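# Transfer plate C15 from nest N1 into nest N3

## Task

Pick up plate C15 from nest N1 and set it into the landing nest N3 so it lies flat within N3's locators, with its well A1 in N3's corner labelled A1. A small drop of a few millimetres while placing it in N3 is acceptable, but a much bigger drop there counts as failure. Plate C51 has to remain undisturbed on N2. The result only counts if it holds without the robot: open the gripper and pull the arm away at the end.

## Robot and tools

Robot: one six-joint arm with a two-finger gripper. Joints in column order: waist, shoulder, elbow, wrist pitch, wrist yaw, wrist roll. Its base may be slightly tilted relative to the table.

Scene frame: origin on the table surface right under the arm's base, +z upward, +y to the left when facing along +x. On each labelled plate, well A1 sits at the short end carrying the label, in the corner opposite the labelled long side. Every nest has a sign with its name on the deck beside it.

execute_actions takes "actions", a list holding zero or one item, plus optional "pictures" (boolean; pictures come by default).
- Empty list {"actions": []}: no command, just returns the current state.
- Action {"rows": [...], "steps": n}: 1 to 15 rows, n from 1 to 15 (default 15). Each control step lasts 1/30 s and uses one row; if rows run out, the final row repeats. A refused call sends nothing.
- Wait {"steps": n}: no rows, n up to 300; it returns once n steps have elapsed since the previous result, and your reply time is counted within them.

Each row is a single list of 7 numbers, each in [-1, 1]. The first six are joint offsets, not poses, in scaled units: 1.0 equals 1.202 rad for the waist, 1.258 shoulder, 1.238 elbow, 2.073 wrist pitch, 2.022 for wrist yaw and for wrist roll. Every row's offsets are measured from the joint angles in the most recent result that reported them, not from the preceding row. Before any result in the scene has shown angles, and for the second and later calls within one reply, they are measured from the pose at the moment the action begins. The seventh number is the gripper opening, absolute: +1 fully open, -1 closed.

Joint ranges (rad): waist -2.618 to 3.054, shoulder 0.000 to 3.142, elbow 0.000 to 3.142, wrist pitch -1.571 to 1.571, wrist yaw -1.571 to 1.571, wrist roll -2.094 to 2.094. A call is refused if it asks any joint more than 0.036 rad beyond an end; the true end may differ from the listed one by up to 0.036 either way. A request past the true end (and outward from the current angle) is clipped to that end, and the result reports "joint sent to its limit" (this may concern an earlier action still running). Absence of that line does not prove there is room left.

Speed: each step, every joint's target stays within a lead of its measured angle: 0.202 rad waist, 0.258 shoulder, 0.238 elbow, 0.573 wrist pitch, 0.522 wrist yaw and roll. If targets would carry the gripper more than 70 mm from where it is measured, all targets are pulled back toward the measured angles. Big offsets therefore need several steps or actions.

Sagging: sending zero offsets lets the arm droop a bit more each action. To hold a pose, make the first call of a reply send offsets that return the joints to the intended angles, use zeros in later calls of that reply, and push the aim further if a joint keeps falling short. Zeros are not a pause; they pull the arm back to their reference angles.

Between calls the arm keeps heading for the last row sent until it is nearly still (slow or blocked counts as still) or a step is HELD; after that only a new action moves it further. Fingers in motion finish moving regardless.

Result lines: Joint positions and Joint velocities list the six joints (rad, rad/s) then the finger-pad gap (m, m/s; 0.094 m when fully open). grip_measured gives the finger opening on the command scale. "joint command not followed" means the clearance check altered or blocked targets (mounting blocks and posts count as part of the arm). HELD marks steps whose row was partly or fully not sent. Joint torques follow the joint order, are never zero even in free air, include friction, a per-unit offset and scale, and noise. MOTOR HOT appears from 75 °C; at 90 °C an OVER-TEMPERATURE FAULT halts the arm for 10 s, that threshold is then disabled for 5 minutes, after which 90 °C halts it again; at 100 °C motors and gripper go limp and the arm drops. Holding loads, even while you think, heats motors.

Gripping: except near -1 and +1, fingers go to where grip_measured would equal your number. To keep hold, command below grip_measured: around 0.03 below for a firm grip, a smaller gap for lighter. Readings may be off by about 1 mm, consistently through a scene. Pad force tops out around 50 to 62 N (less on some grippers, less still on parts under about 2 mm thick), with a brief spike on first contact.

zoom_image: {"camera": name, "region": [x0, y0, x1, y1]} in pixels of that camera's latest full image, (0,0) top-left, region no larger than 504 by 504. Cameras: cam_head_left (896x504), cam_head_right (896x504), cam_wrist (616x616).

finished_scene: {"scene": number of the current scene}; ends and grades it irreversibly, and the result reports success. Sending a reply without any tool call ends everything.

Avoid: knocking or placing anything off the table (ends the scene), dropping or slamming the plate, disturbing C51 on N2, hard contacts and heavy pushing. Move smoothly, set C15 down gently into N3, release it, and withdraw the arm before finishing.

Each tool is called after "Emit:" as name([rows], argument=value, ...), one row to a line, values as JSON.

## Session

Emit:
execute_actions(actions=[])

Scene clock: 0.00 s of 6000.00 s.
grip_measured=+1.000
Joint positions: [-1.326  0.963  0.421  1.522 -1.27   1.541  0.094]
Joint velocities: [-0.027 -0.012 -0.002 -0.022 -0.051 -0.007  0.   ]
Joint torques (N m, as the arm reports them, + toward a larger angle): no reading
Motor temperatures (°C, as the motors report them): [28 33 28 27 26 26]

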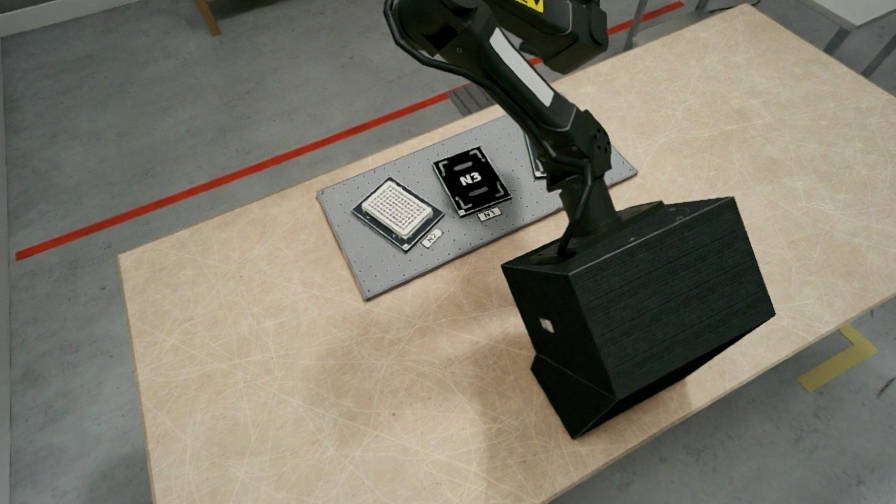

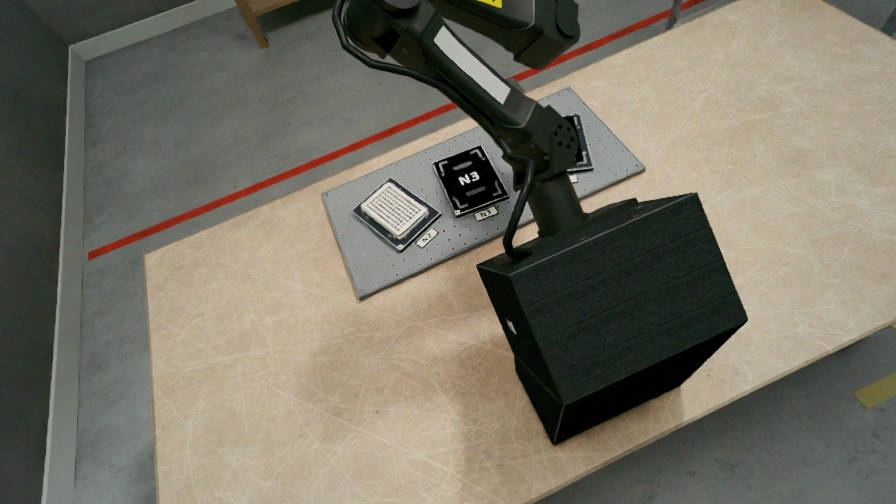

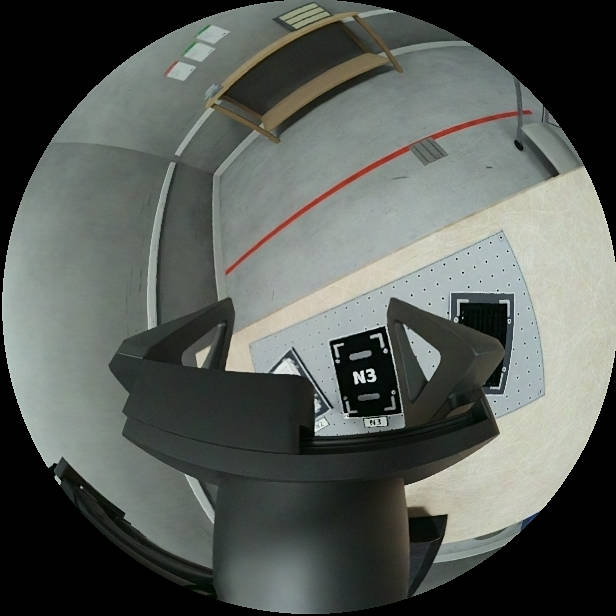

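Emit:
zoom_image(camera="cam_head_right", region=[340, 90, 660, 270])

Emit:
zoom_image(camera="cam_wrist", region=[250, 250, 560, 450])

Region (340, 90, 660, 270) of cam_head_right's 896x504 image, scaled by 1.575, with more detail than that image has; it fills the top 284 rows of this view, and the rest is white.

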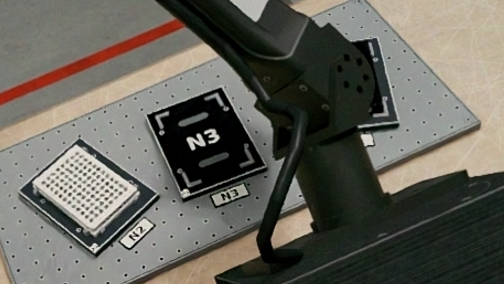

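Region (250, 250, 560, 450) of cam_wrist's 616x616 image, scaled by 1.626, with more detail than that image has; it fills the top 325 rows of this view, and the rest is white.

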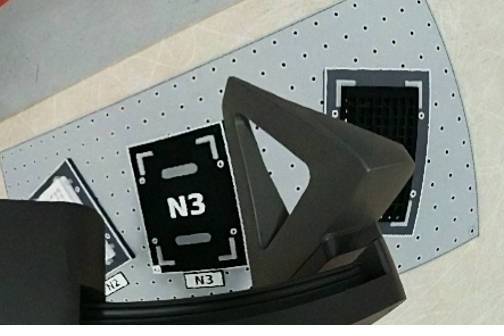

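Emit:
execute_actions([
  {"rows":[[0,0,0.3,-0.1,0.1,-0.2,1],[0,0,0.5,-0.25,0.2,-0.4,1],[0.1,0.05,0.735,-0.45,0.33,-0.65,1],[0.2,0.1,0.735,-0.7,0.449,-0.884,1],[0.2,0.15,0.735,-0.95,0.449,-0.884,1]],"steps":15},
], pictures=false)

Emit:
execute_actions([
  {"steps":60},
], pictures=false)

Scene clock: 63.20 s of 6000.00 s.
grip_measured=+1.000
Joint positions: [-1.086  1.167  1.309  0.184 -0.456  0.276  0.094]
Joint velocities: [ 0.012 -0.33   0.75  -2.645  0.593 -2.835  0.   ]
Joint torques (N m, as the arm reports them, + toward a larger angle): [-1.98 -7.9   3.69  0.5   0.32  0.07]
Motor temperatures (°C, as the motors report them): [28 33 29 29 26 26]
Steps of this call (steps 1 to 90: nothing new was sent; then 59.70 s passed at rest; steps 91 to 105: all 15 steps of this action). Readings (joint positions):
91: [-1.325 0.963 0.440 1.497 -1.262 1.493]
92: [-1.324 0.966 0.487 1.429 -1.224 1.418]
94: [-1.269 0.987 0.609 1.269 -1.074 1.266]
98: [-1.113 1.107 0.866 0.943 -0.783 0.956]
105: the state above

Scene clock: 65.20 s of 6000.00 s.
grip_measured=+1.000
Joint positions: [-1.086  1.16   1.333 -0.44  -0.374 -0.247  0.094]
Joint velocities: [-0.002  0.007  0.002 -0.051  0.022  0.037  0.   ]
Joint torques (N m, as the arm reports them, + toward a larger angle): [-1.95 -8.64  5.02  0.8   0.26 -0.02]
Motor temperatures (°C, as the motors report them): [28 33 29 29 26 26]
Steps of this call (steps 1 to 45: the robot went on to your last target; steps 46 to 60: nothing new was sent). Readings (joint positions):
1: [-1.086 1.156 1.325 0.100 -0.441 0.184]
2: [-1.086 1.147 1.332 0.024 -0.431 0.110]
4: [-1.086 1.142 1.333 -0.117 -0.415 -0.011]
8: [-1.086 1.158 1.333 -0.324 -0.390 -0.150]
60: the state above
The arm was judged still, so your last target was given up. Only a new action makes it travel on or press farther. Fingers that are still opening or closing keep moving.

Emit:
execute_actions([
  {"rows":[[0.06,0.05,0,-0.07,0.006,0,1],[0.12,0.11,0,-0.14,0.006,0,1],[0.192,0.17,0,-0.196,0.006,0,1],[0.192,0.215,0,-0.196,0.006,0,1]],"steps":15},
], pictures=false)

Emit:
execute_actions([
  {"steps":20},
])

Scene clock: 76.77 s of 6000.00 s.
grip_measured=+1.000
Joint positions: [-0.846  1.463  1.315 -0.82  -0.365 -0.247  0.094]
Joint velocities: [-0.002 -0.144 -0.002 -0.125 -0.066 -0.051  0.   ]
Joint torques (N m, as the arm reports them, + toward a larger angle): [ -3.57 -12.12   4.72  -0.34   0.09  -0.02]
Motor temperatures (°C, as the motors report them): [28 35 29 29 26 26]
Steps of this call (steps 1 to 90: nothing new was sent; then 8.07 s passed at rest; steps 91 to 105: all 15 steps of this action). Readings (joint positions):
91: [-1.077 1.165 1.333 -0.451 -0.369 -0.247]
92: [-1.053 1.175 1.337 -0.475 -0.364 -0.247]
94: [-0.982 1.222 1.340 -0.528 -0.365 -0.247]
98: [-0.877 1.379 1.340 -0.661 -0.367 -0.247]
105: the state above

Scene clock: 77.43 s of 6000.00 s.
grip_measured=+1.000
Joint positions: [-0.846  1.451  1.315 -0.836 -0.365 -0.247  0.094]
Joint velocities: [-0.002 -0.002  0.007 -0.037 -0.095 -0.022  0.   ]
Joint torques (N m, as the arm reports them, + toward a larger angle): [ -3.17 -11.8    4.68  -0.46   0.11   0.  ]
Motor temperatures (°C, as the motors report them): [28 35 29 29 26 26]
Steps of this call (steps 1 to 20: the robot went on to your last target). Readings (joint positions):
1: [-0.846 1.459 1.315 -0.823 -0.365 -0.247]
2: [-0.846 1.455 1.315 -0.826 -0.365 -0.247]
4: [-0.846 1.452 1.315 -0.830 -0.365 -0.247]
8: [-0.846 1.451 1.315 -0.834 -0.365 -0.247]
20: the state above

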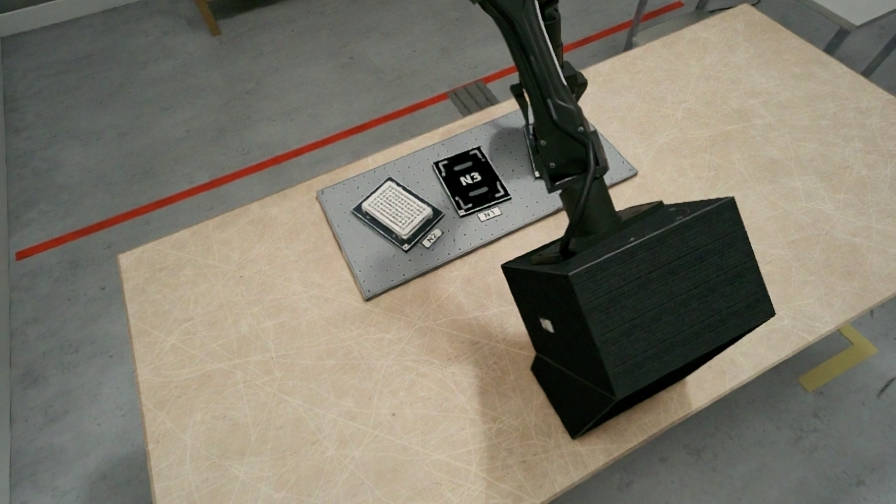

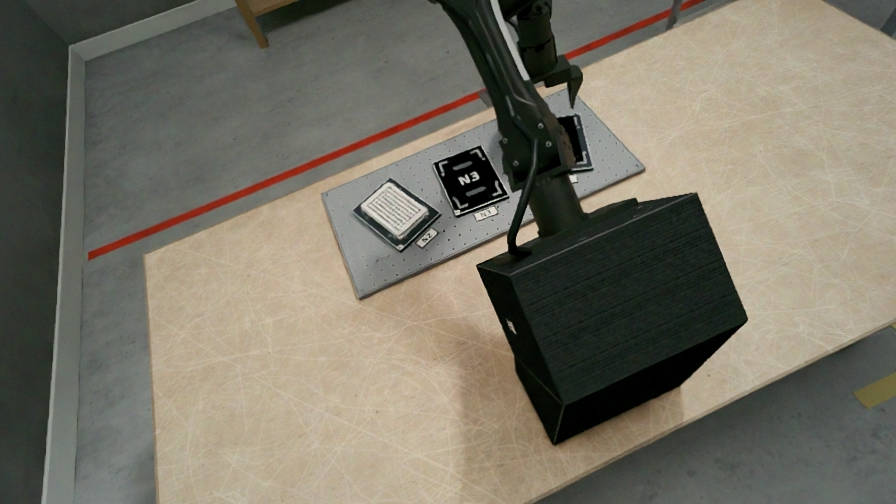

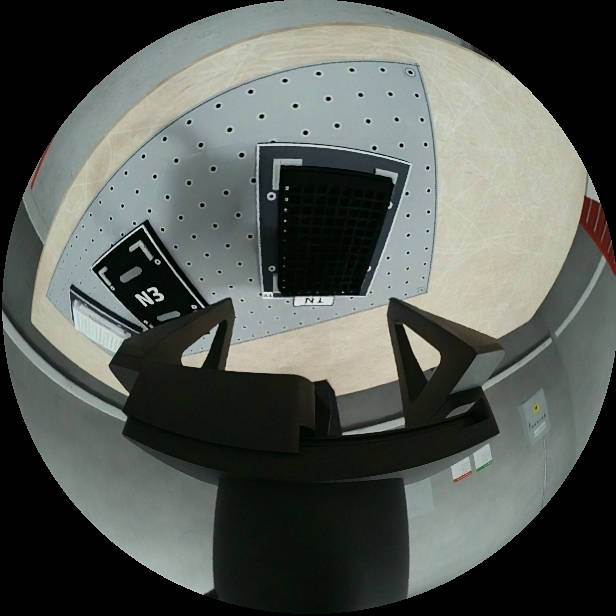

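Emit:
execute_actions([
  {"rows":[[0.007,0.02,-0.018,0.028,0.002,0.016,1],[0.014,0.04,-0.037,0.056,0.004,0.032,1],[0.02,0.064,-0.056,0.085,0.005,0.047,1]],"steps":15},
], pictures=false)

Emit:
execute_actions([
  {"steps":12},
])

Scene clock: 92.00 s of 6000.00 s.
grip_measured=+1.000
Joint positions: [-0.819  1.546  1.245 -0.686 -0.362 -0.162  0.094]
Joint velocities: [ 0.007  0.007 -0.007  0.051  0.007  0.007  0.   ]
Joint torques (N m, as the arm reports them, + toward a larger angle): [ -3.19 -11.14   2.95  -0.23   0.11   0.03]
Motor temperatures (°C, as the motors report them): [28 37 29 28 26 26]
Steps of this call (steps 1 to 15: the robot went on to your last target; steps 16 to 90: nothing new was sent; then 11.07 s passed at rest; steps 91 to 105: all 15 steps of this action). Readings (joint positions):
91: [-0.845 1.452 1.314 -0.833 -0.365 -0.243]
92: [-0.843 1.456 1.309 -0.817 -0.365 -0.235]
94: [-0.831 1.479 1.291 -0.762 -0.365 -0.209]
98: [-0.819 1.537 1.254 -0.709 -0.364 -0.179]
105: the state above

Scene clock: 92.40 s of 6000.00 s.
grip_measured=+1.000
Joint positions: [-0.819  1.546  1.245 -0.677 -0.362 -0.159  0.094]
Joint velocities: [ 0.007 -0.007 -0.007  0.007  0.022  0.037  0.   ]
Joint torques (N m, as the arm reports them, + toward a larger angle): [ -3.35 -11.27   3.08  -0.19   0.11   0.01]
Motor temperatures (°C, as the motors report them): [28 37 29 28 26 26]
Steps of this call (steps 1 to 12: the robot went on to your last target). Readings (joint positions):
1: [-0.819 1.546 1.245 -0.684 -0.362 -0.161]
2: [-0.819 1.546 1.245 -0.682 -0.362 -0.161]
4: [-0.819 1.546 1.245 -0.680 -0.362 -0.160]
8: [-0.819 1.546 1.245 -0.678 -0.362 -0.159]
12: the state above

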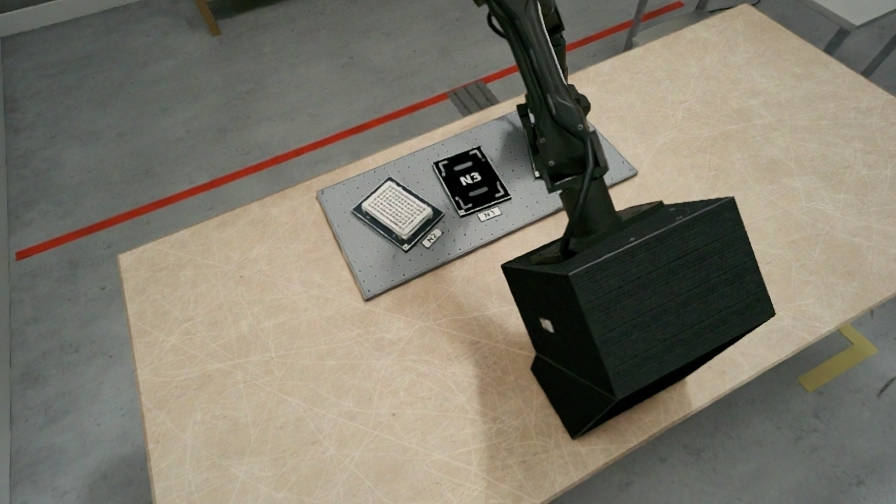

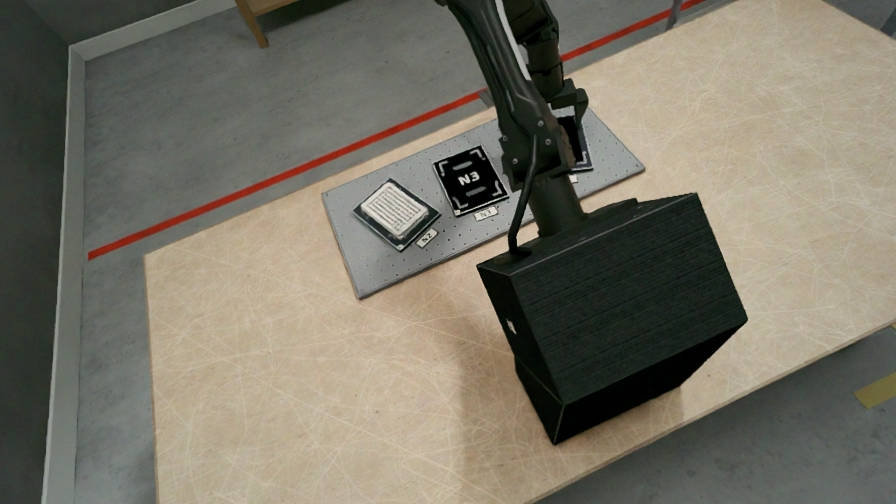

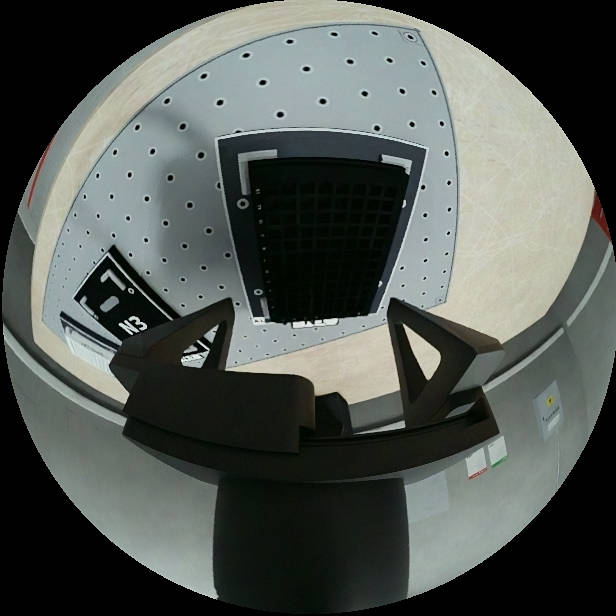

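Emit:
execute_actions([
  {"rows":[[0.004,0.016,-0.008,0.018,0.001,0.01,1],[0.008,0.032,-0.016,0.036,0.002,0.02,1],[0.011,0.047,-0.025,0.055,0.004,0.028,1]],"steps":15},
], pictures=false)

Emit:
execute_actions([
  {"steps":12},
])

Emit:
zoom_image(camera="cam_wrist", region=[170, 110, 460, 380])

Scene clock: 112.70 s of 6000.00 s.
grip_measured=+1.000
Joint positions: [-0.803  1.61   1.22  -0.585 -0.361 -0.111  0.094]
Joint velocities: [ 0.002  0.007  0.002  0.139 -0.037  0.007  0.   ]
Joint torques (N m, as the arm reports them, + toward a larger angle): [ -3.25 -10.13   2.23  -0.16   0.11   0.01]
Motor temperatures (°C, as the motors report them): [28 38 29 28 26 26]
Steps of this call (steps 1 to 15: the robot went on to your last target; steps 16 to 90: nothing new was sent; then 16.80 s passed at rest; steps 91 to 105: all 15 steps of this action). Readings (joint positions):
91: [-0.818 1.547 1.245 -0.675 -0.362 -0.156]
92: [-0.817 1.551 1.245 -0.667 -0.362 -0.151]
94: [-0.811 1.570 1.242 -0.633 -0.362 -0.136]
98: [-0.803 1.605 1.226 -0.599 -0.362 -0.120]
105: the state above

Scene clock: 113.10 s of 6000.00 s.
grip_measured=+1.000
Joint positions: [-0.803  1.61   1.22  -0.579 -0.361 -0.108  0.094]
Joint velocities: [-0.007 -0.017 -0.007 -0.007  0.007 -0.022  0.   ]
Joint torques (N m, as the arm reports them, + toward a larger angle): [ -3.45 -10.31   2.26  -0.14   0.14   0.02]
Motor temperatures (°C, as the motors report them): [28 38 29 28 26 26]
Steps of this call (steps 1 to 12: the robot went on to your last target). Readings (joint positions):
1: [-0.803 1.610 1.220 -0.584 -0.361 -0.110]
2: [-0.803 1.610 1.220 -0.582 -0.361 -0.109]
4: [-0.803 1.610 1.220 -0.581 -0.361 -0.109]
8: [-0.803 1.610 1.220 -0.580 -0.361 -0.109]
12: the state above

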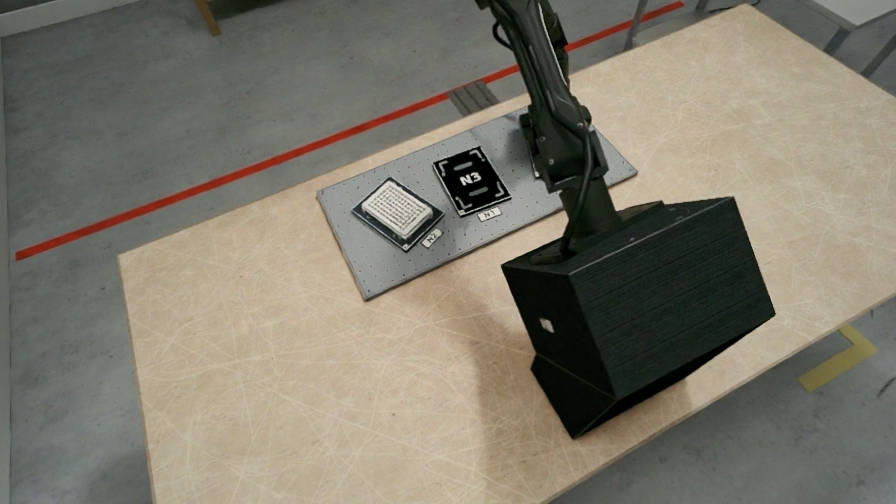

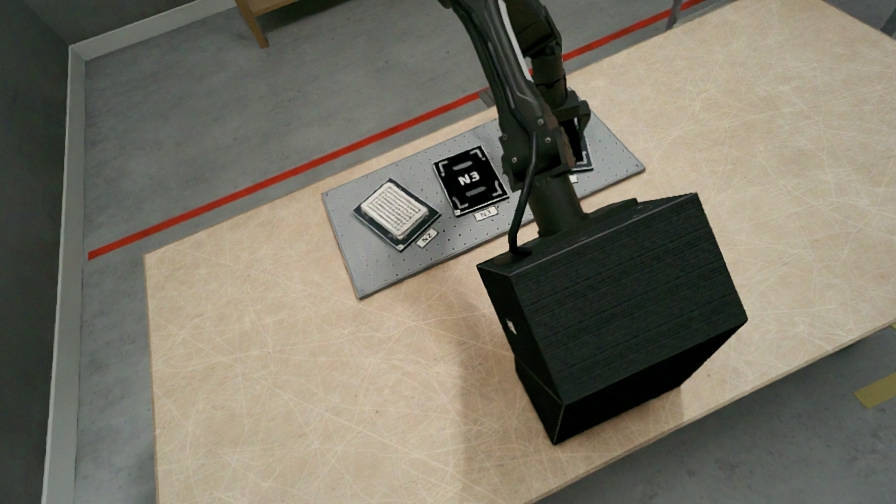

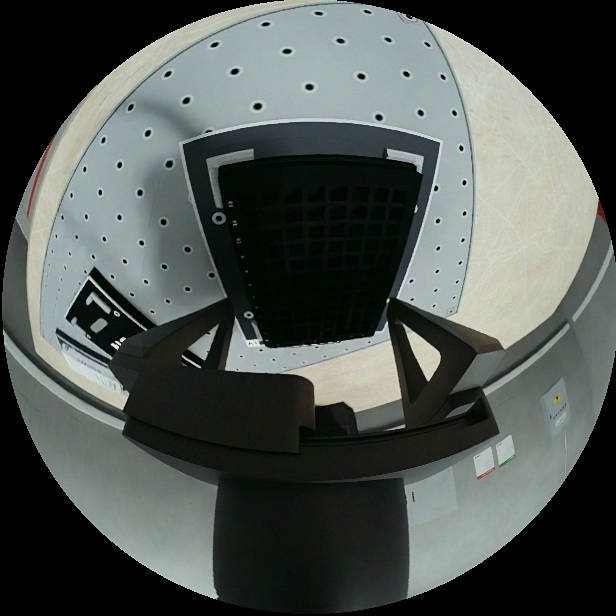

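Region (170, 110, 460, 380) of cam_wrist's 616x616 image, scaled by 1.738, with more detail than that image has; it fills the top 469 rows of this view, and the rest is white.

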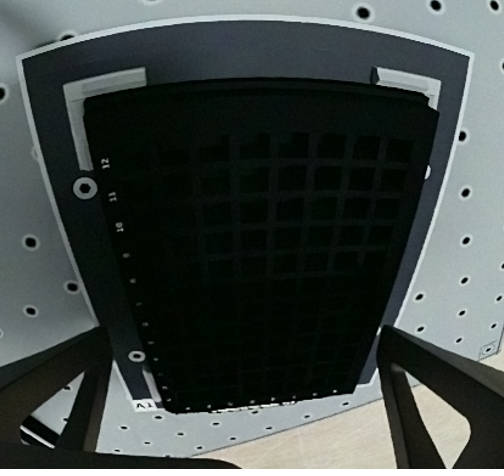

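Emit:
execute_actions([
  {"rows":[[0,-0.012,0,0.004,0.005,0,1],[0,-0.012,0,0.01,0.01,0,1],[0,-0.012,0,0.016,0.01,0,1]],"steps":15},
])

Emit:
zoom_image(camera="cam_wrist", region=[170, 110, 460, 380])

Scene clock: 126.73 s of 6000.00 s.
grip_measured=+1.000
Joint positions: [-0.803  1.61   1.22  -0.563 -0.35  -0.108  0.094]
Joint velocities: [-0.007  0.017 -0.002  0.022  0.007  0.022  0.   ]
Joint torques (N m, as the arm reports them, + toward a larger angle): [ -3.15 -11.26   2.73  -0.14   0.13  -0.01]
Motor temperatures (°C, as the motors report them): [28 38 29 28 26 26]
Steps of this call (steps 1 to 15: the robot went on to your last target; steps 16 to 90: nothing new was sent; then 10.13 s passed at rest; steps 91 to 105: all 15 steps of this action). Readings (joint positions):
91: [-0.803 1.610 1.220 -0.579 -0.361 -0.108]
92: [-0.803 1.610 1.220 -0.579 -0.359 -0.108]
94: [-0.803 1.610 1.220 -0.575 -0.356 -0.108]
98: [-0.803 1.610 1.220 -0.567 -0.352 -0.108]
105: the state above

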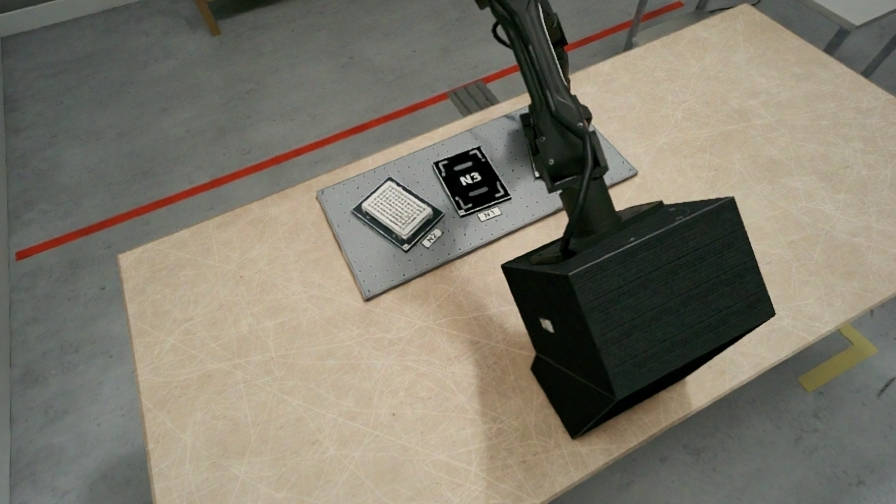

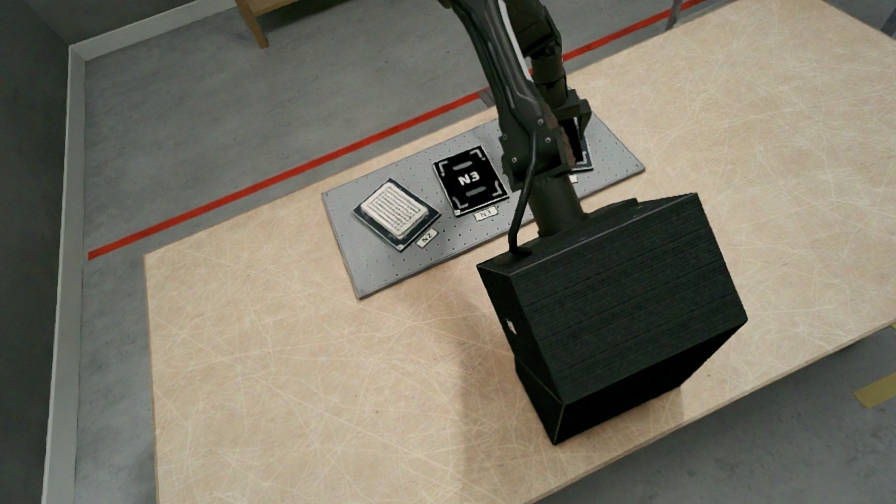

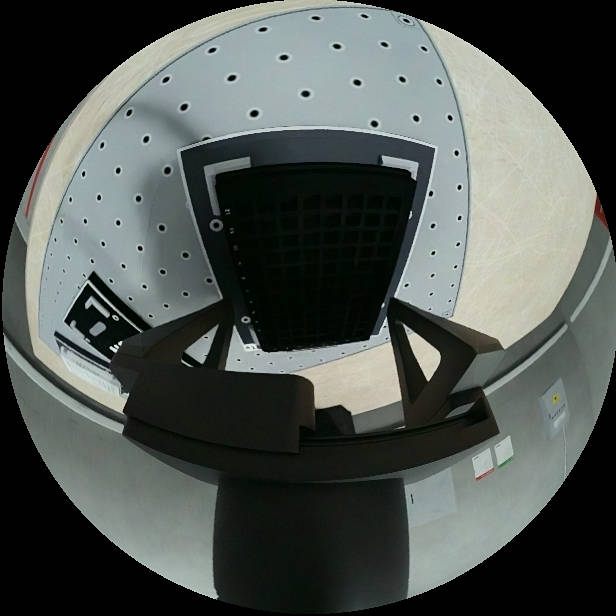

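Region (170, 110, 460, 380) of cam_wrist's 616x616 image, scaled by 1.738, with more detail than that image has; it fills the top 469 rows of this view, and the rest is white.

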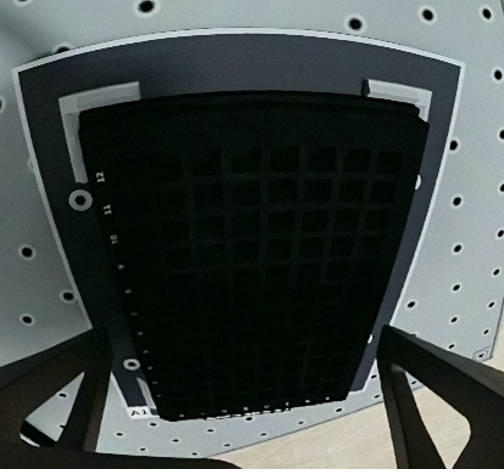

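Emit:
execute_actions([
  {"rows":[[0,0.01,0,0.005,0,0,1],[0,0.017,0,0.01,0,0,1],[0,0.024,0,0.016,0,0,1]],"steps":15},
])

Emit:
zoom_image(camera="cam_wrist", region=[170, 110, 460, 380])

Scene clock: 140.83 s of 6000.00 s.
grip_measured=+1.000
Joint positions: [-0.804  1.627  1.22  -0.552 -0.353 -0.108  0.094]
Joint velocities: [ 0.007 -0.007  0.002 -0.007 -0.066  0.051  0.   ]
Joint torques (N m, as the arm reports them, + toward a larger angle): [-3.25 -8.89  2.66 -0.1   0.05  0.02]
Motor temperatures (°C, as the motors report them): [28 39 29 28 26 26]
Steps of this call (steps 1 to 15: the robot went on to your last target; steps 16 to 90: nothing new was sent; then 10.60 s passed at rest; steps 91 to 105: all 15 steps of this action). Readings (joint positions):
91: [-0.803 1.610 1.220 -0.562 -0.350 -0.108]
92: [-0.803 1.611 1.220 -0.562 -0.350 -0.108]
94: [-0.803 1.619 1.220 -0.555 -0.350 -0.108]
98: [-0.804 1.627 1.220 -0.552 -0.353 -0.108]
105: the state above

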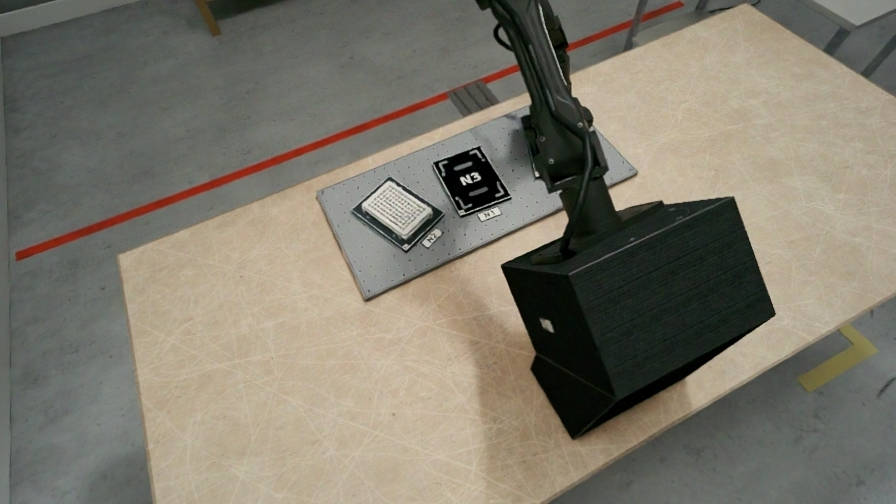

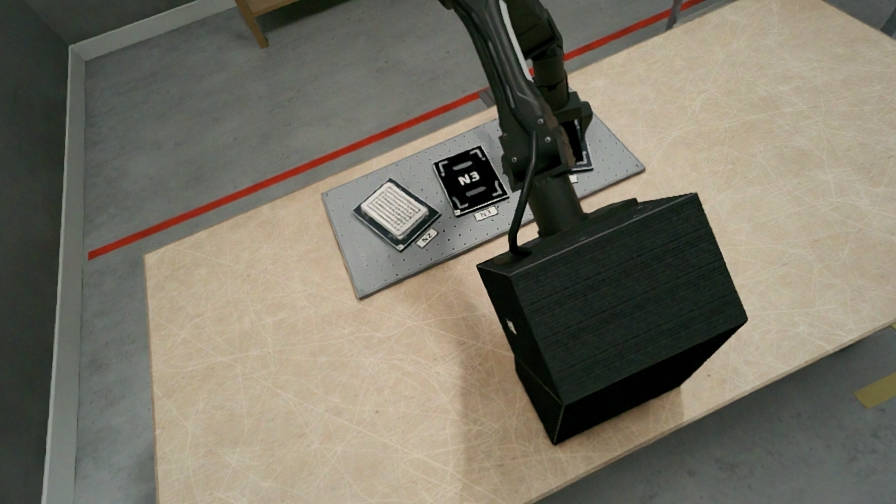

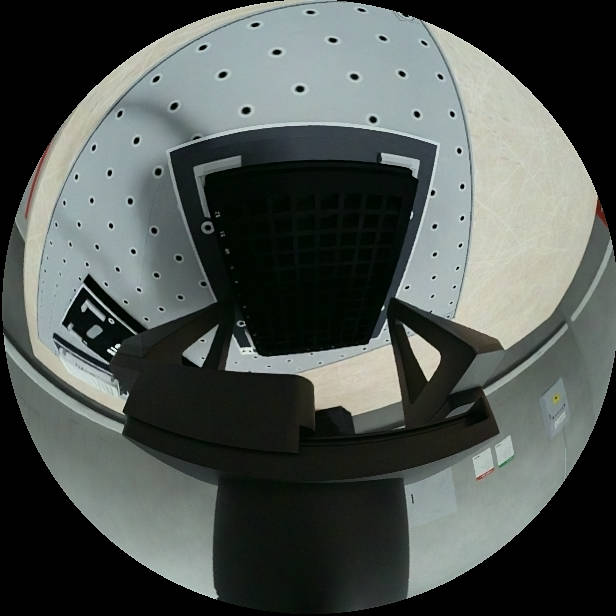

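Region (170, 110, 460, 380) of cam_wrist's 616x616 image, scaled by 1.738, with more detail than that image has; it fills the top 469 rows of this view, and the rest is white.

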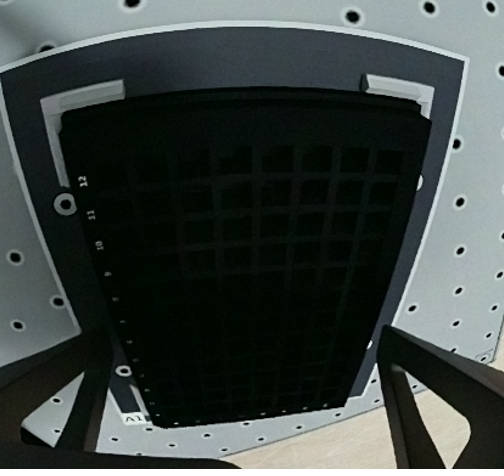

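Emit:
execute_actions([
  {"rows":[[0,-0.006,0,0,0,0,0.9],[0,-0.006,0,0,0,0,0.85],[0,-0.006,0,0,0,0,0.8],[0,-0.006,0,0,0,0,0.76],[0,-0.006,0,0,0,0,0.73],[0,-0.006,0,0,0,0,0.71]],"steps":15},
])

Emit:
execute_actions([
  {"steps":10},
])

Scene clock: 150.57 s of 6000.00 s.
grip_measured=+0.724
Joint positions: [-0.802  1.627  1.22  -0.552 -0.348 -0.109  0.081]
Joint velocities: [0.012 0.007 0.017 0.051 0.022 0.007 0.001]
Joint torques (N m, as the arm reports them, + toward a larger angle): [ -3.32 -10.75   2.52  -0.34   0.    -0.03]
Motor temperatures (°C, as the motors report them): [28 38 29 28 26 26]
Steps of this call (steps 1 to 15: the robot went on to your last target; steps 16 to 90: nothing new was sent; then 6.23 s passed at rest; steps 91 to 105: all 15 steps of this action). Readings (joint positions):
91: [-0.804 1.627 1.220 -0.552 -0.354 -0.108]
92: [-0.803 1.627 1.220 -0.552 -0.356 -0.108]
94: [-0.802 1.627 1.220 -0.552 -0.348 -0.109]
98: [-0.802 1.627 1.220 -0.552 -0.348 -0.109]
105: the state above

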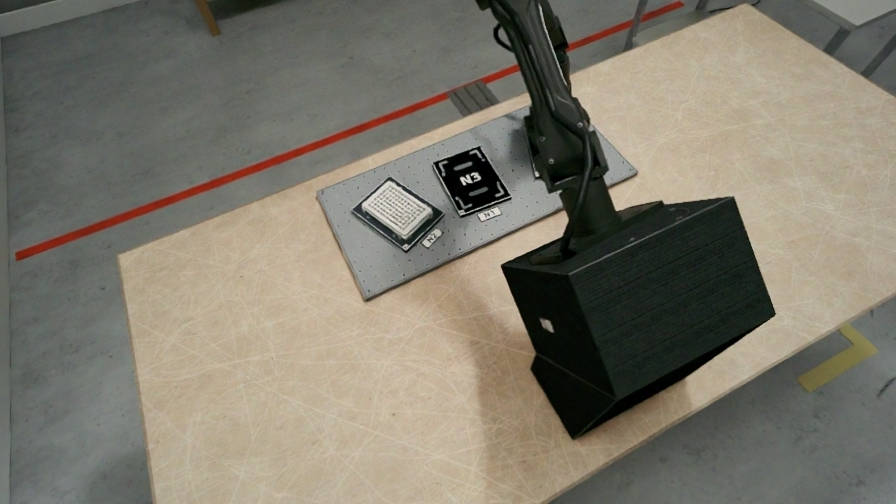

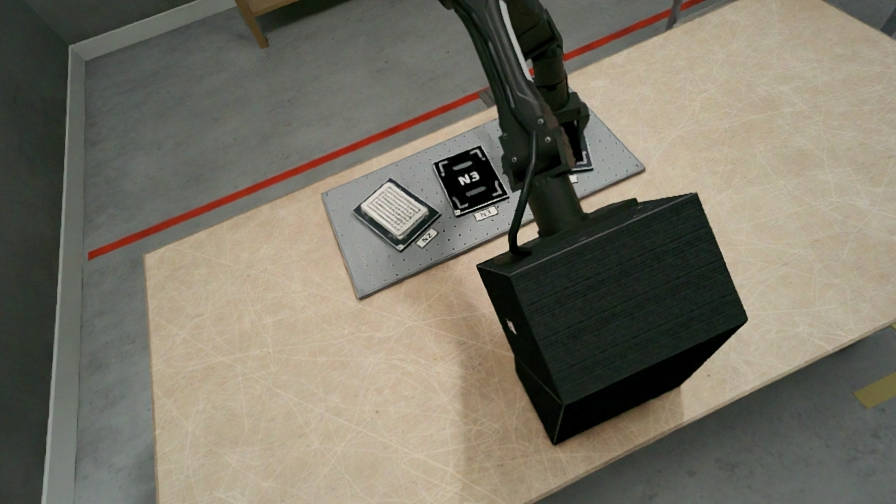

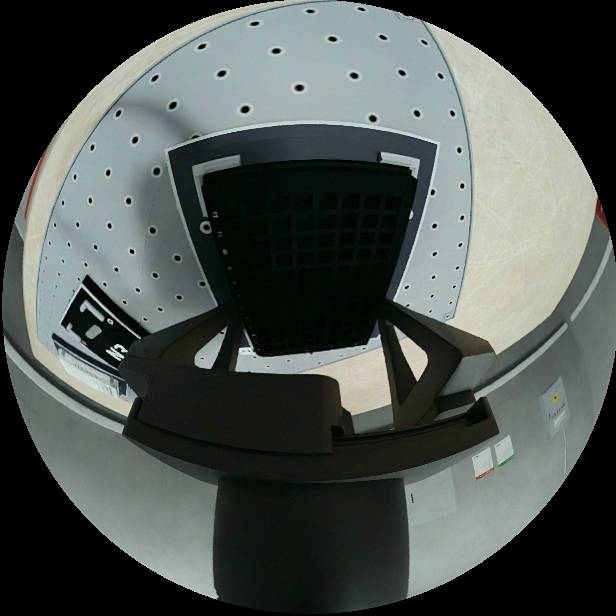

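Scene clock: 150.90 s of 6000.00 s.
grip_measured=+0.724
Joint positions: [-0.802  1.627  1.22  -0.552 -0.348 -0.109  0.081]
Joint velocities: [ 0.002 -0.017 -0.017 -0.066 -0.037 -0.007 -0.002]
Joint torques (N m, as the arm reports them, + toward a larger angle): [ -3.21 -10.93   2.53  -0.36   0.     0.01]
Motor temperatures (°C, as the motors report them): [28 38 29 28 26 26]
Steps of this call (steps 1 to 10: the robot went on to your last target). Readings (joint positions):
1: [-0.802 1.627 1.220 -0.552 -0.348 -0.109]
2: [-0.802 1.627 1.220 -0.552 -0.348 -0.109]
4: [-0.802 1.627 1.220 -0.552 -0.348 -0.109]
8: [-0.802 1.627 1.220 -0.552 -0.348 -0.109]
10: the state above

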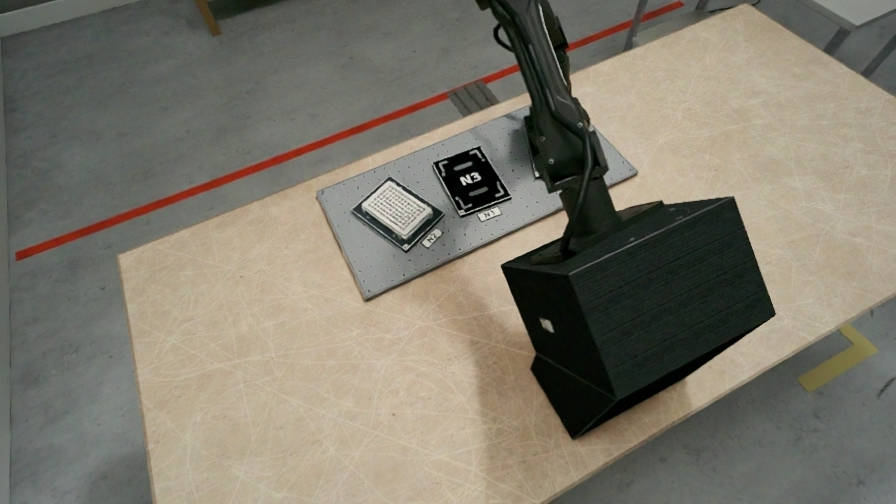

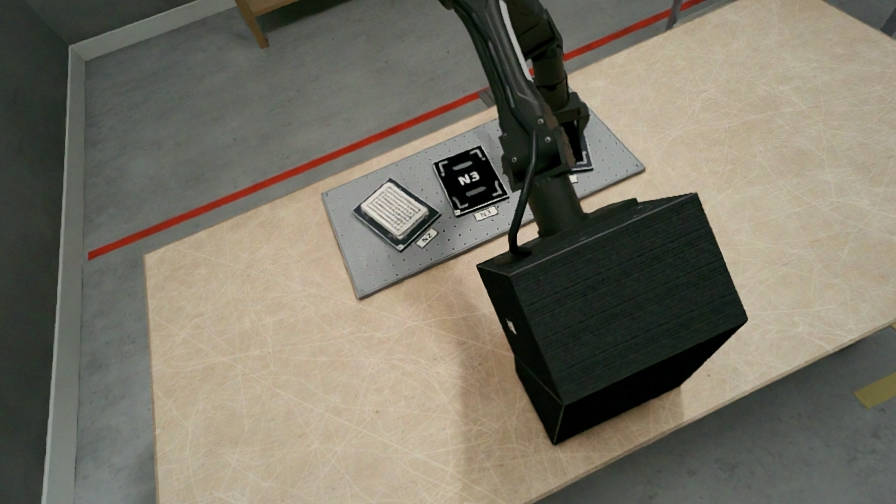

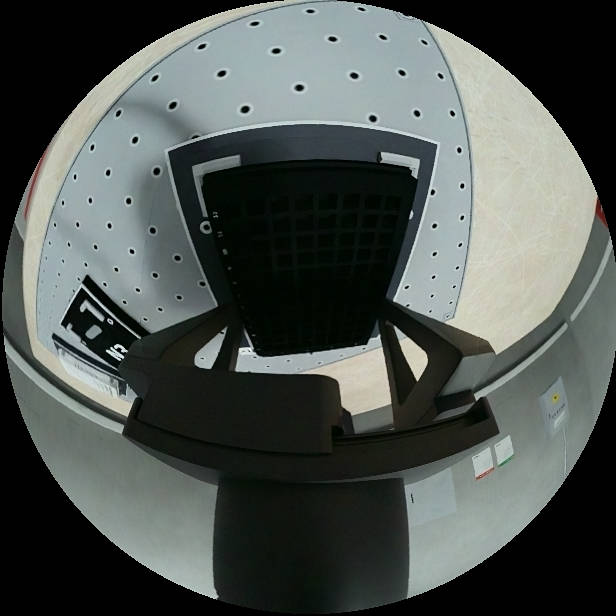

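Emit:
execute_actions([
  {"rows":[[0,-0.01,0,0,0,0,0.69],[0,-0.01,0,0,0,0,0.69],[0,-0.01,0,0,0,0,0.69],[-0.008,-0.025,0.015,-0.01,0,0,0.69],[-0.008,-0.025,0.015,-0.01,0,0,0.69],[-0.016,-0.04,0.025,-0.025,-0.002,-0.004,0.69],[-0.016,-0.04,0.025,-0.025,-0.002,-0.004,0.69],[-0.024,-0.055,0.035,-0.04,-0.004,-0.008,0.69],[-0.024,-0.055,0.035,-0.04,-0.004,-0.008,0.69],[-0.032,-0.072,0.042,-0.055,-0.007,-0.014,0.69]],"steps":15},
], pictures=false)

Emit:
execute_actions([
  {"steps":10},
])

Scene clock: 171.00 s of 6000.00 s.
grip_measured=+0.707
Joint positions: [-0.822  1.552  1.254 -0.633 -0.354 -0.128  0.08 ]
Joint velocities: [-0.007 -0.11   0.066 -0.051 -0.066 -0.066 -0.001]
Joint torques (N m, as the arm reports them, + toward a larger angle): [ -4.3  -10.62   3.93  -0.62   0.    -0.01]
Motor temperatures (°C, as the motors report them): [29 39 29 28 26 26]
Steps of this call (steps 1 to 15: the robot went on to your last target; steps 16 to 90: nothing new was sent; then 16.60 s passed at rest; steps 91 to 105: all 15 steps of this action). Readings (joint positions):
91: [-0.802 1.627 1.220 -0.552 -0.348 -0.109]
92: [-0.802 1.627 1.220 -0.552 -0.348 -0.109]
94: [-0.802 1.627 1.220 -0.553 -0.348 -0.109]
98: [-0.805 1.613 1.222 -0.572 -0.344 -0.110]
105: the state above

Scene clock: 171.33 s of 6000.00 s.
grip_measured=+0.707
Joint positions: [-0.822  1.55   1.256 -0.652 -0.357 -0.133  0.08 ]
Joint velocities: [-0.002  0.022 -0.002 -0.066 -0.037 -0.022 -0.001]
Joint torques (N m, as the arm reports them, + toward a larger angle): [ -4.43 -11.02   4.16  -0.44   0.02  -0.03]
Motor temperatures (°C, as the motors report them): [29 39 29 28 26 26]
Steps of this call (steps 1 to 10: the robot went on to your last target). Readings (joint positions):
1: [-0.822 1.550 1.256 -0.635 -0.355 -0.129]
2: [-0.822 1.550 1.256 -0.636 -0.356 -0.130]
4: [-0.822 1.550 1.256 -0.642 -0.357 -0.131]
8: [-0.822 1.550 1.256 -0.651 -0.357 -0.133]
10: the state above

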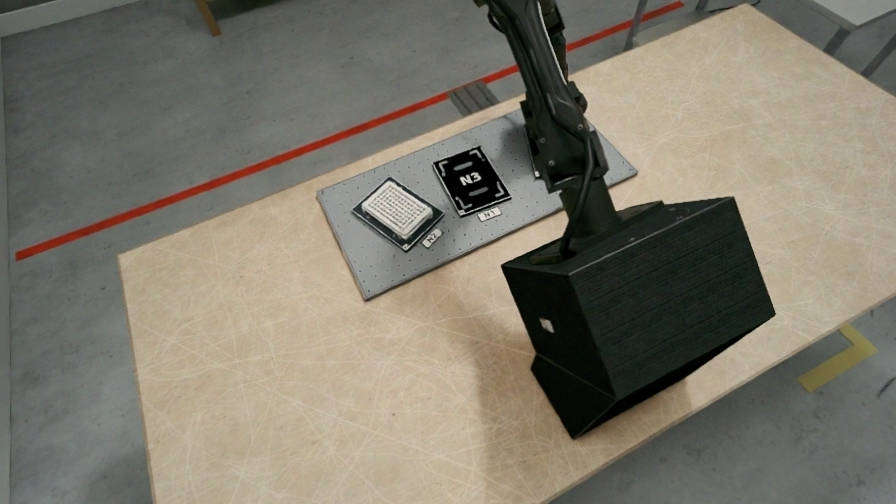

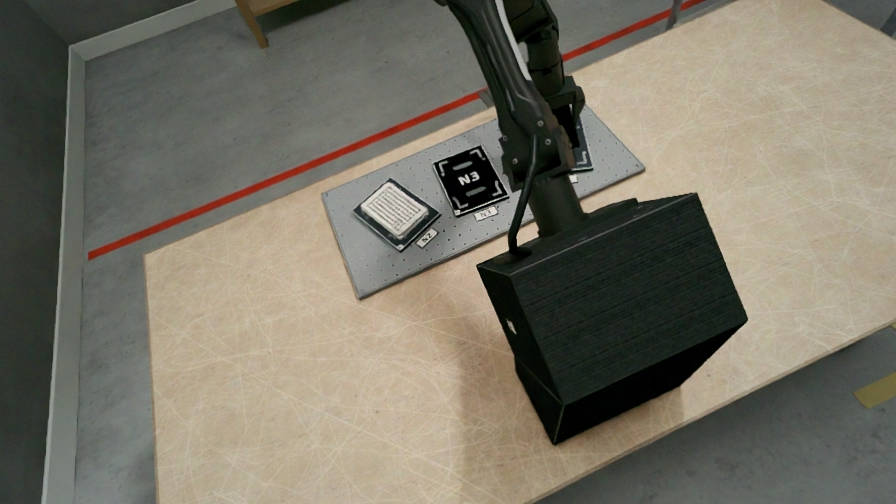

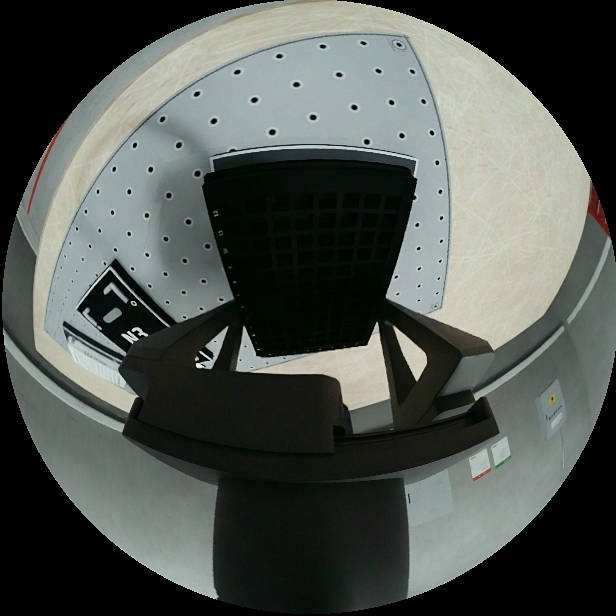

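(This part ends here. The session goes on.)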